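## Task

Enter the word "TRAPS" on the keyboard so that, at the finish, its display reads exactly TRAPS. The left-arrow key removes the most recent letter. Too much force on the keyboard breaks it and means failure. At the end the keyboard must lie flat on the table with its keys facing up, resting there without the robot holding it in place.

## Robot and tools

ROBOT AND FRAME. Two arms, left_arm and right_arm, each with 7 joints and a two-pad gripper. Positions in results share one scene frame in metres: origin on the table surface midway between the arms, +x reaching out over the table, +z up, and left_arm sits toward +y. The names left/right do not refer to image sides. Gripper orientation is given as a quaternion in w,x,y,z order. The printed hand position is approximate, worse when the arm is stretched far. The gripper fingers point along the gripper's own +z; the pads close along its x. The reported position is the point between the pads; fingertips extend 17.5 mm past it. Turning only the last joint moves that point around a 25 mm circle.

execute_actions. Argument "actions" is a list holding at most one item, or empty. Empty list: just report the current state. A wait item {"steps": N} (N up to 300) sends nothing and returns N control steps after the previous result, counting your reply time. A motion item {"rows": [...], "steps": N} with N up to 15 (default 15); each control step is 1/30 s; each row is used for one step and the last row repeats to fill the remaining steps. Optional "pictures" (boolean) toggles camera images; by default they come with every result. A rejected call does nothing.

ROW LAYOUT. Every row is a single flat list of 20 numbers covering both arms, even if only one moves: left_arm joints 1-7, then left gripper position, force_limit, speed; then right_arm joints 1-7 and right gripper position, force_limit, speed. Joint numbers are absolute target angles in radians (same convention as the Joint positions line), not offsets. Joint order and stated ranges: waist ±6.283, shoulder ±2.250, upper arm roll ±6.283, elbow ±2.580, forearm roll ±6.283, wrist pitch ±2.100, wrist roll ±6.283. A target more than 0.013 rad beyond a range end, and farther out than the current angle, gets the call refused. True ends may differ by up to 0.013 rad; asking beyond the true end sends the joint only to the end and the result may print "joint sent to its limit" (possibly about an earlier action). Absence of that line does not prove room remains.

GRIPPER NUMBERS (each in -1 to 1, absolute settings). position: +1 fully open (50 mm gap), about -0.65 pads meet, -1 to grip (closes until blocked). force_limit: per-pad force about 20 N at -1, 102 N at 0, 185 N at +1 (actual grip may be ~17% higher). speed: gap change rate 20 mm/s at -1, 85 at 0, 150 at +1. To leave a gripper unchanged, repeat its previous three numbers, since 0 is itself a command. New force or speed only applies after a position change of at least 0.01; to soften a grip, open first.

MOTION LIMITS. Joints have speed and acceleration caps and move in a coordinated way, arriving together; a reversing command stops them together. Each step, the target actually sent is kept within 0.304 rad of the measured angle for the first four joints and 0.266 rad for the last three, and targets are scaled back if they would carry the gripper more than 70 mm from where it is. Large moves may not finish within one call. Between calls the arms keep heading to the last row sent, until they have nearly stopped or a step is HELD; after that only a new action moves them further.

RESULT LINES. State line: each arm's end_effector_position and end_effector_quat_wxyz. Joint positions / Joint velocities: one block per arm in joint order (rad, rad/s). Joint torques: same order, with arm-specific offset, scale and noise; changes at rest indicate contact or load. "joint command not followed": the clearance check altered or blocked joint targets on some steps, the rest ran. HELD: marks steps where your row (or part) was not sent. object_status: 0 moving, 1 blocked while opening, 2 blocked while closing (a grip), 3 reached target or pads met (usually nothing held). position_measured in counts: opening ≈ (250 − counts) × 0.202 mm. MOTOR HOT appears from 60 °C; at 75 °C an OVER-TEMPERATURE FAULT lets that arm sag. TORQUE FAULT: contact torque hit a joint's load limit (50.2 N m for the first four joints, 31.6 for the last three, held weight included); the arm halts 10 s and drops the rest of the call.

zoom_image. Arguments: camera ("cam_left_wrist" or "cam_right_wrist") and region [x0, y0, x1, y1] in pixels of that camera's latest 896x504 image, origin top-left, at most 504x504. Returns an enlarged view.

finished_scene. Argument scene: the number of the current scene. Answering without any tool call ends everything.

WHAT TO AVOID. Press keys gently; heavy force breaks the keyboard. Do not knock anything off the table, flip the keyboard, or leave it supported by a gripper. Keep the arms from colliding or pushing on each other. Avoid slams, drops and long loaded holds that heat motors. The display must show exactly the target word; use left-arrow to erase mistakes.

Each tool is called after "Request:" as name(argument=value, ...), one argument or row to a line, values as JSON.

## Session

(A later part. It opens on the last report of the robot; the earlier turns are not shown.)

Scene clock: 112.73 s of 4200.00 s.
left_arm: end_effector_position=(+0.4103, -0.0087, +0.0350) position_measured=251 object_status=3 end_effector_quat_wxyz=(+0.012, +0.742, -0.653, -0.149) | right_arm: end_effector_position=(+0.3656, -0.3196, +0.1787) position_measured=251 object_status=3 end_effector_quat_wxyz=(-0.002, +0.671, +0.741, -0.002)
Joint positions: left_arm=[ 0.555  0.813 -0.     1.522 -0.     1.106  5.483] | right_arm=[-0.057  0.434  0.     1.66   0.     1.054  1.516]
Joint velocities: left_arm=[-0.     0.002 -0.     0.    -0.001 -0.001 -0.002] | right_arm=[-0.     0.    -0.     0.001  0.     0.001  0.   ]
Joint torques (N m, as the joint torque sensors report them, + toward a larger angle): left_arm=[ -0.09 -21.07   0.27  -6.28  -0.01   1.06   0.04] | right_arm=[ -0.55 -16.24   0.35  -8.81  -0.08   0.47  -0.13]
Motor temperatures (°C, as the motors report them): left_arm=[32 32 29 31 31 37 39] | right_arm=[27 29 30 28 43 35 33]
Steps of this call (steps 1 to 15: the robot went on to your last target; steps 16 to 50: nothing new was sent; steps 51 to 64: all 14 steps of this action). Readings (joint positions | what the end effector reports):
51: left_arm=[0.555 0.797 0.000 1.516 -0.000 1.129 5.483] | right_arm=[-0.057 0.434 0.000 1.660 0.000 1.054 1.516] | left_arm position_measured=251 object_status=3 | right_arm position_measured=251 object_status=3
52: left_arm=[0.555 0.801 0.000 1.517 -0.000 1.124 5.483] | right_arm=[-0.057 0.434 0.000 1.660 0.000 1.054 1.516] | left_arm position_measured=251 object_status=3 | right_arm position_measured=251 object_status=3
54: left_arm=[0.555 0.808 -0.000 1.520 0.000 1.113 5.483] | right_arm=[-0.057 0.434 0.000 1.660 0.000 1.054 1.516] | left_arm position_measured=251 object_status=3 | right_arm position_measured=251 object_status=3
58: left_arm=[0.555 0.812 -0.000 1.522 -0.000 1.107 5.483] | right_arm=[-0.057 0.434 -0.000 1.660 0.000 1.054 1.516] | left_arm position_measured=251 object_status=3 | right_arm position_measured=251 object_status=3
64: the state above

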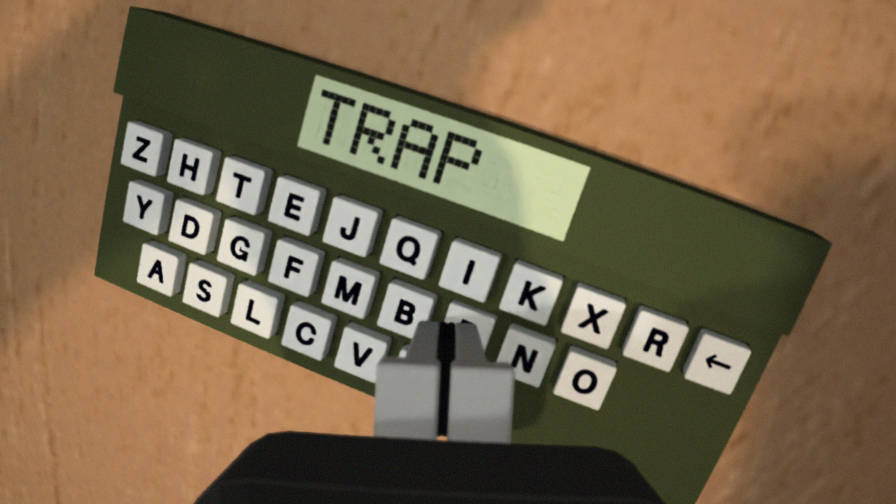

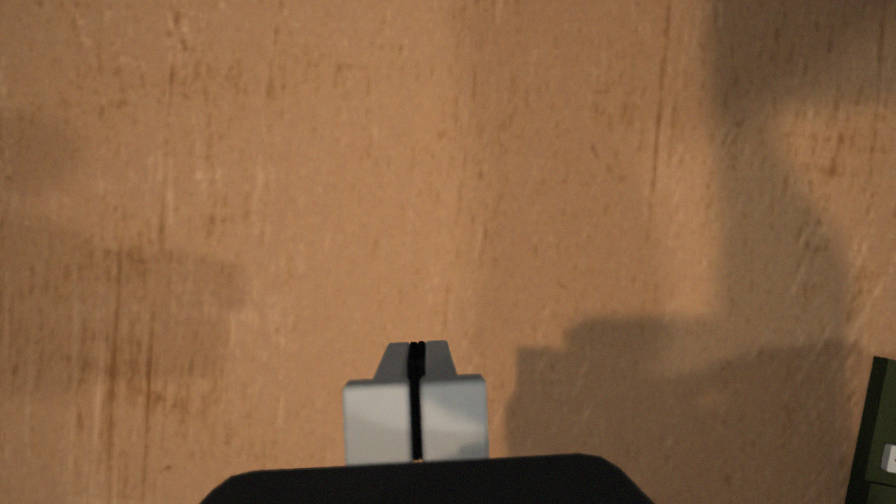

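Request:
execute_actions(
  actions=[
    {"rows": [[0.5548,0.7914,0.0,1.5141,0.0,1.1355,5.4832,-1,-1,0, -0.057,0.434,0.0,1.66,0.0,1.054,1.516,-1,-1,0],[0.5548,0.7914,0.0,1.5141,0.0,1.1355,5.4832,-1,-1,0, -0.057,0.434,0.0,1.66,0.0,1.054,1.516,-1,-1,0],[0.5548,0.7914,0.0,1.5141,0.0,1.1355,5.4832,-1,-1,0, -0.057,0.434,0.0,1.66,0.0,1.054,1.516,-1,-1,0],[0.5548,0.7914,0.0,1.5141,0.0,1.1355,5.4832,-1,-1,0, -0.057,0.434,0.0,1.66,0.0,1.054,1.516,-1,-1,0],[0.5548,0.7914,0.0,1.5141,0.0,1.1355,5.4832,-1,-1,0, -0.057,0.434,0.0,1.66,0.0,1.054,1.516,-1,-1,0],[0.5548,0.7914,0.0,1.5141,0.0,1.1355,5.4832,-1,-1,0, -0.057,0.434,0.0,1.66,0.0,1.054,1.516,-1,-1,0],[0.5548,0.7914,0.0,1.5141,0.0,1.1355,5.4832,-1,-1,0, -0.057,0.434,0.0,1.66,0.0,1.054,1.516,-1,-1,0],[0.4060,0.7162,0.0,1.7007,0.0,1.0241,5.4832,-1,-1,0, -0.057,0.434,0.0,1.66,0.0,1.054,1.516,-1,-1,0]], "steps": 15},
  ],
  pictures=false,
)

Request:
execute_actions(
  actions=[
    {"steps": 16},
  ],
)

Request:
zoom_image(
  camera="cam_left_wrist",
  region=[380, 260, 580, 400],
)

Scene clock: 117.90 s of 4200.00 s.
left_arm: end_effector_position=(+0.4104, +0.0483, +0.0469) position_measured=251 object_status=3 end_effector_quat_wxyz=(+0.019, +0.776, -0.613, -0.146) | right_arm: end_effector_position=(+0.3656, -0.3196, +0.1787) position_measured=251 object_status=3 end_effector_quat_wxyz=(-0.002, +0.671, +0.741, -0.002)
Joint positions: left_arm=[ 0.448  0.736 -0.001  1.645 -0.001  1.056  5.483] | right_arm=[-0.057  0.434  0.     1.66   0.     1.054  1.516]
Joint velocities: left_arm=[-0.463 -0.206 -0.04   0.642 -0.014 -0.367  0.001] | right_arm=[-0.    -0.     0.     0.     0.    -0.001  0.   ]
Joint torques (N m, as the joint torque sensors report them, + toward a larger angle): left_arm=[  2.18 -19.64   2.45  -6.47   0.11   1.3   -0.02] | right_arm=[ -0.66 -16.3    0.46  -8.89  -0.09   0.44  -0.13]
Motor temperatures (°C, as the motors report them): left_arm=[32 32 29 31 31 37 39] | right_arm=[27 29 30 28 43 35 33]
Steps of this call (steps 1 to 15: the robot went on to your last target; steps 16 to 90: nothing new was sent; then 1.67 s passed at rest; steps 91 to 105: all 15 steps of this action). Readings (joint positions | what the end effector reports):
91: left_arm=[0.555 0.812 -0.000 1.522 -0.000 1.107 5.483] | right_arm=[-0.057 0.434 0.000 1.660 0.000 1.054 1.516] | left_arm position_measured=251 object_status=3 | right_arm position_measured=251 object_status=3
92: left_arm=[0.555 0.807 -0.000 1.521 0.000 1.113 5.483] | right_arm=[-0.057 0.434 0.000 1.660 0.000 1.054 1.516] | left_arm position_measured=251 object_status=3 | right_arm position_measured=251 object_status=3
94: left_arm=[0.555 0.798 -0.000 1.517 -0.000 1.126 5.483] | right_arm=[-0.057 0.434 0.000 1.660 0.000 1.054 1.516] | left_arm position_measured=251 object_status=3 | right_arm position_measured=251 object_status=3
98: left_arm=[0.554 0.792 0.000 1.515 0.000 1.133 5.483] | right_arm=[-0.057 0.434 0.000 1.660 0.000 1.054 1.516] | left_arm position_measured=251 object_status=3 | right_arm position_measured=251 object_status=3
105: the state above

Scene clock: 118.43 s of 4200.00 s.
left_arm: end_effector_position=(+0.4052, +0.0701, +0.0453) position_measured=251 object_status=3 end_effector_quat_wxyz=(+0.023, +0.789, -0.597, -0.147) | right_arm: end_effector_position=(+0.3656, -0.3196, +0.1787) position_measured=251 object_status=3 end_effector_quat_wxyz=(-0.002, +0.671, +0.741, -0.002)
Joint positions: left_arm=[ 0.406  0.716 -0.     1.701 -0.     1.024  5.483] | right_arm=[-0.057  0.434  0.     1.66   0.     1.054  1.516]
Joint velocities: left_arm=[-0.002 -0.002 -0.     0.001 -0.    -0.     0.002] | right_arm=[-0.    -0.002 -0.     0.    -0.    -0.001  0.   ]
Joint torques (N m, as the joint torque sensors report them, + toward a larger angle): left_arm=[  0.18 -18.77   0.26  -5.37  -0.31   1.44  -0.11] | right_arm=[ -0.51 -16.22   0.55  -8.87  -0.09   0.37  -0.12]
Motor temperatures (°C, as the motors report them): left_arm=[32 32 29 31 31 37 39] | right_arm=[27 29 30 28 43 35 33]
Steps of this call (steps 1 to 16: the robot went on to your last target). Readings (joint positions | what the end effector reports):
1: left_arm=[0.434 0.730 -0.002 1.665 -0.001 1.045 5.483] | right_arm=[-0.057 0.434 0.000 1.660 0.000 1.054 1.516] | left_arm position_measured=251 object_status=3 | right_arm position_measured=251 object_status=3
2: left_arm=[0.423 0.726 -0.002 1.679 -0.001 1.037 5.483] | right_arm=[-0.057 0.434 0.000 1.660 0.000 1.054 1.516] | left_arm position_measured=251 object_status=3 | right_arm position_measured=251 object_status=3
4: left_arm=[0.413 0.721 -0.002 1.695 -0.001 1.027 5.483] | right_arm=[-0.057 0.434 0.000 1.660 0.000 1.054 1.516] | left_arm position_measured=251 object_status=3 | right_arm position_measured=251 object_status=3
8: left_arm=[0.408 0.718 -0.000 1.700 0.000 1.024 5.483] | right_arm=[-0.057 0.434 0.000 1.660 0.000 1.054 1.516] | left_arm position_measured=251 object_status=3 | right_arm position_measured=251 object_status=3
16: the state above

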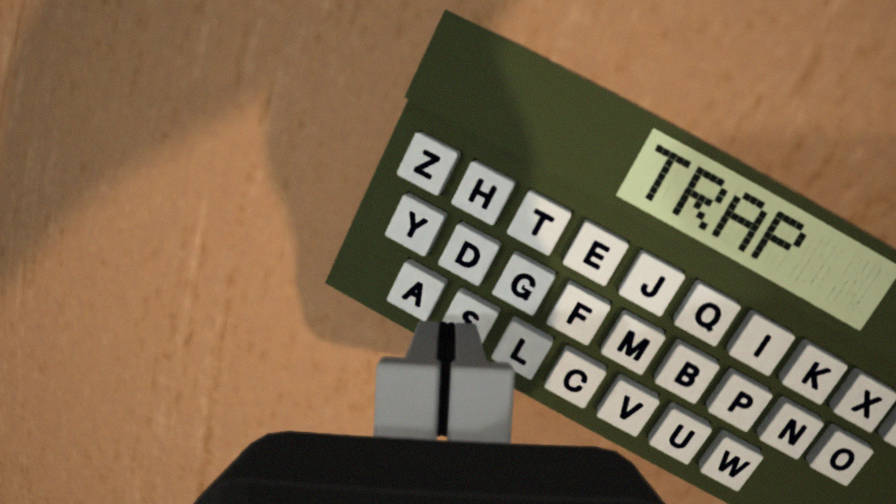

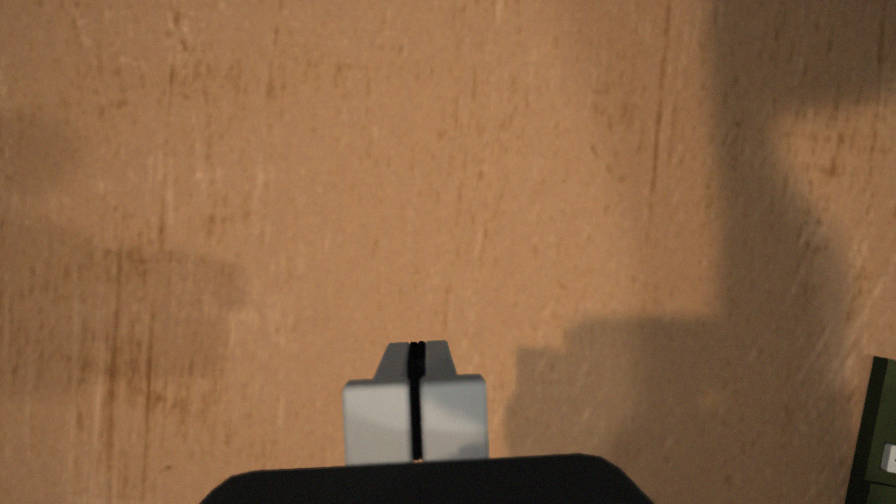

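Region (380, 260, 580, 400) of cam_left_wrist's 896x504 image, scaled by 2.520; it fills the top 353 rows of this view, and the rest is white.

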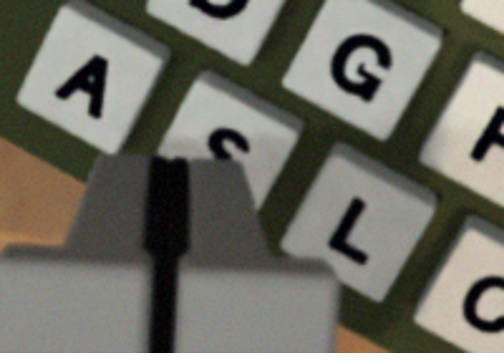

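Request:
execute_actions(
  actions=[
    {"rows": [[0.4060,0.7353,0.0,1.7068,0.0,0.9989,5.4832,-1,-1,0, -0.057,0.434,0.0,1.66,0.0,1.054,1.516,-1,-1,0]], "steps": 14},
  ],
)

Scene clock: 119.93 s of 4200.00 s.
left_arm: end_effector_position=(+0.4053, +0.0701, +0.0350) position_measured=251 object_status=3 end_effector_quat_wxyz=(+0.023, +0.789, -0.597, -0.147) | right_arm: end_effector_position=(+0.3656, -0.3196, +0.1787) position_measured=251 object_status=3 end_effector_quat_wxyz=(-0.002, +0.671, +0.741, -0.002)
Joint positions: left_arm=[ 0.406  0.735 -0.     1.707 -0.     0.999  5.483] | right_arm=[-0.057  0.434 -0.     1.66   0.     1.054  1.516]
Joint velocities: left_arm=[-0.     0.002  0.     0.    -0.    -0.001 -0.001] | right_arm=[-0.     0.     0.    -0.    -0.    -0.001  0.   ]
Joint torques (N m, as the joint torque sensors report them, + toward a larger angle): left_arm=[  0.17 -19.47   0.3   -5.27   0.     1.09   0.19] | right_arm=[ -0.6  -16.19   0.3   -8.86  -0.01   0.36  -0.02]
Motor temperatures (°C, as the motors report them): left_arm=[32 32 29 31 31 37 39] | right_arm=[27 29 30 28 43 35 33]
Steps of this call (steps 1 to 15: the robot went on to your last target; steps 16 to 31: nothing new was sent; steps 32 to 45: all 14 steps of this action). Readings (joint positions | what the end effector reports):
32: left_arm=[0.406 0.718 0.000 1.701 -0.000 1.023 5.483] | right_arm=[-0.057 0.434 0.000 1.660 0.000 1.054 1.516] | left_arm position_measured=251 object_status=3 | right_arm position_measured=251 object_status=3
33: left_arm=[0.406 0.722 0.000 1.702 -0.000 1.018 5.483] | right_arm=[-0.057 0.434 0.000 1.660 0.000 1.054 1.516] | left_arm position_measured=251 object_status=3 | right_arm position_measured=251 object_status=3
35: left_arm=[0.406 0.730 -0.000 1.705 0.000 1.007 5.483] | right_arm=[-0.057 0.434 0.000 1.660 0.000 1.054 1.516] | left_arm position_measured=251 object_status=3 | right_arm position_measured=251 object_status=3
39: left_arm=[0.406 0.734 -0.000 1.707 -0.000 1.000 5.483] | right_arm=[-0.057 0.434 0.000 1.660 0.000 1.054 1.516] | left_arm position_measured=251 object_status=3 | right_arm position_measured=251 object_status=3
45: the state above

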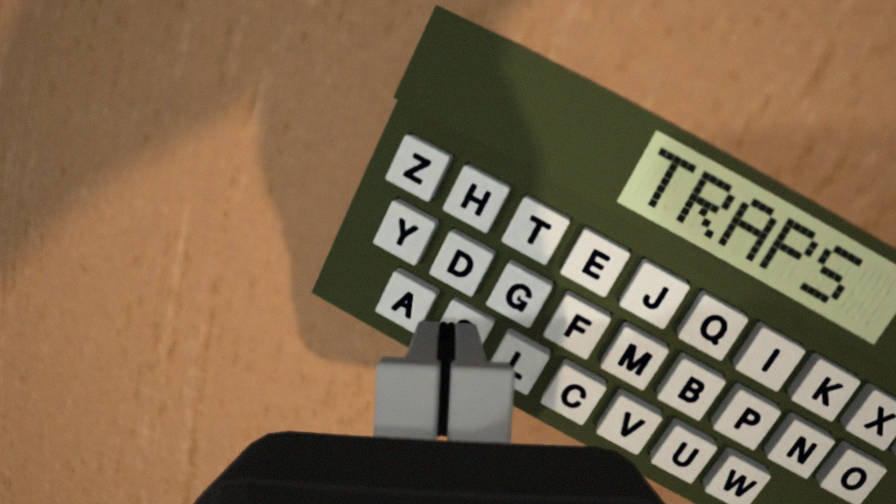

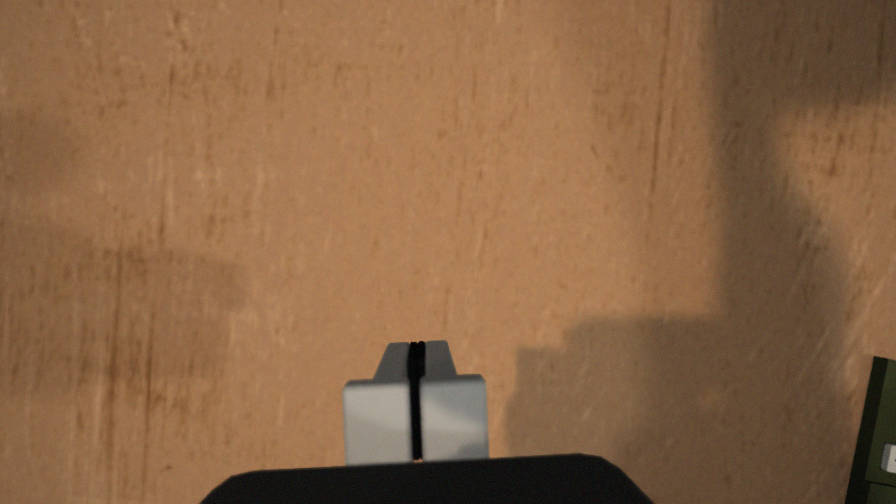

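Display shows "TRAPS". Lifting the finger clear.

Request:
execute_actions(
  actions=[
    {"rows": [[0.4060,0.6990,0.0,1.6951,0.0,1.0469,5.4832,-1,-1,0, -0.057,0.434,0.0,1.66,0.0,1.054,1.516,-1,-1,0]], "steps": 14},
  ],
)

Scene clock: 121.00 s of 4200.00 s.
left_arm: end_effector_position=(+0.4050, +0.0703, +0.0546) position_measured=251 object_status=3 end_effector_quat_wxyz=(+0.023, +0.789, -0.596, -0.148) | right_arm: end_effector_position=(+0.3656, -0.3196, +0.1787) position_measured=251 object_status=3 end_effector_quat_wxyz=(-0.002, +0.671, +0.741, -0.002)
Joint positions: left_arm=[ 0.406  0.699  0.     1.695 -0.     1.047  5.483] | right_arm=[-0.057  0.434  0.     1.66   0.     1.054  1.516]
Joint velocities: left_arm=[ 0.001 -0.004 -0.    -0.    -0.     0.003 -0.   ] | right_arm=[ 0.    -0.001 -0.    -0.001 -0.    -0.     0.   ]
Joint torques (N m, as the joint torque sensors report them, + toward a larger angle): left_arm=[ -0.19 -19.19  -0.02  -5.48  -0.15   1.4   -0.04] | right_arm=[ -0.51 -16.25   0.49  -8.83  -0.21   0.35  -0.1 ]
Motor temperatures (°C, as the motors report them): left_arm=[32 32 29 31 31 37 39] | right_arm=[27 29 30 28 43 35 33]
Steps of this call (steps 1 to 15: the robot went on to your last target; steps 16 to 18: nothing new was sent; steps 19 to 32: all 14 steps of this action). Readings (joint positions | what the end effector reports):
19: left_arm=[0.406 0.734 -0.000 1.707 -0.000 1.000 5.483] | right_arm=[-0.057 0.434 0.000 1.660 0.000 1.054 1.516] | left_arm position_measured=251 object_status=3 | right_arm position_measured=251 object_status=3
20: left_arm=[0.406 0.728 -0.000 1.706 0.000 1.005 5.483] | right_arm=[-0.057 0.434 0.000 1.660 0.000 1.054 1.516] | left_arm position_measured=251 object_status=3 | right_arm position_measured=251 object_status=3
22: left_arm=[0.406 0.712 -0.000 1.700 -0.000 1.027 5.483] | right_arm=[-0.057 0.434 0.000 1.660 0.000 1.054 1.516] | left_arm position_measured=251 object_status=3 | right_arm position_measured=251 object_status=3
26: left_arm=[0.406 0.702 0.000 1.696 0.000 1.044 5.483] | right_arm=[-0.057 0.434 0.000 1.660 0.000 1.054 1.516] | left_arm position_measured=251 object_status=3 | right_arm position_measured=251 object_status=3
32: the state above

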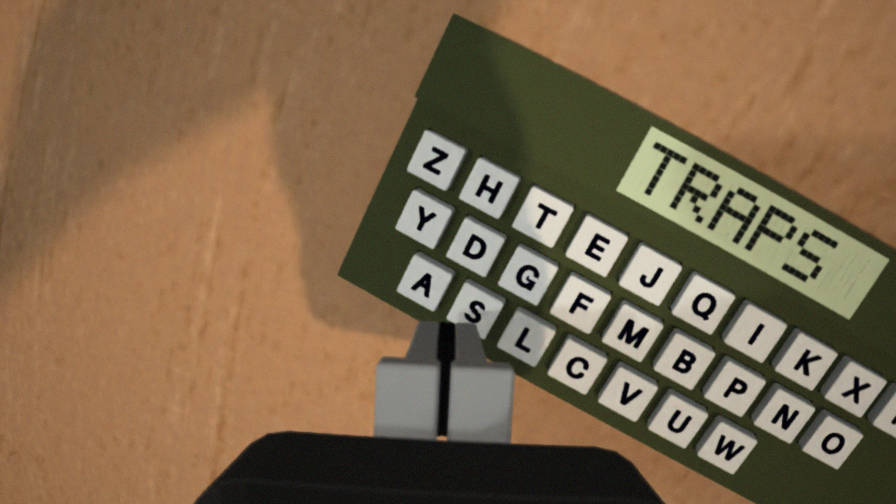

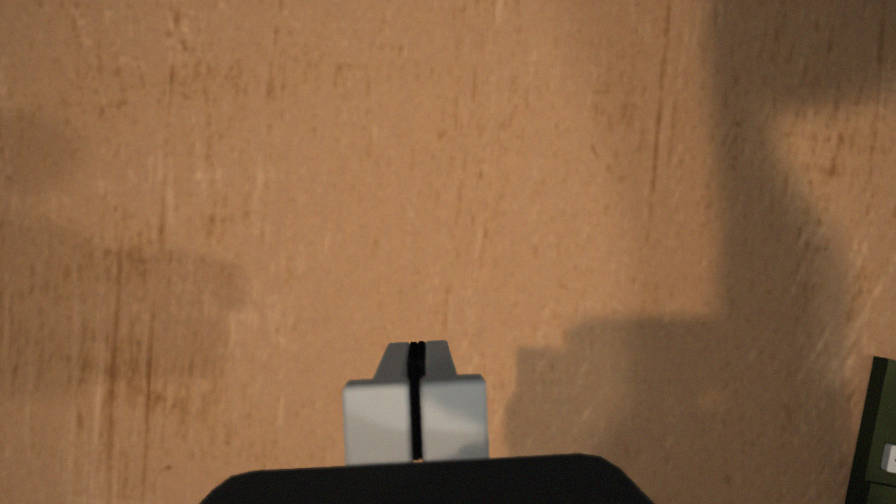

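Request:
finished_scene(
  scene=2,
)

The scene is finished: the task was done.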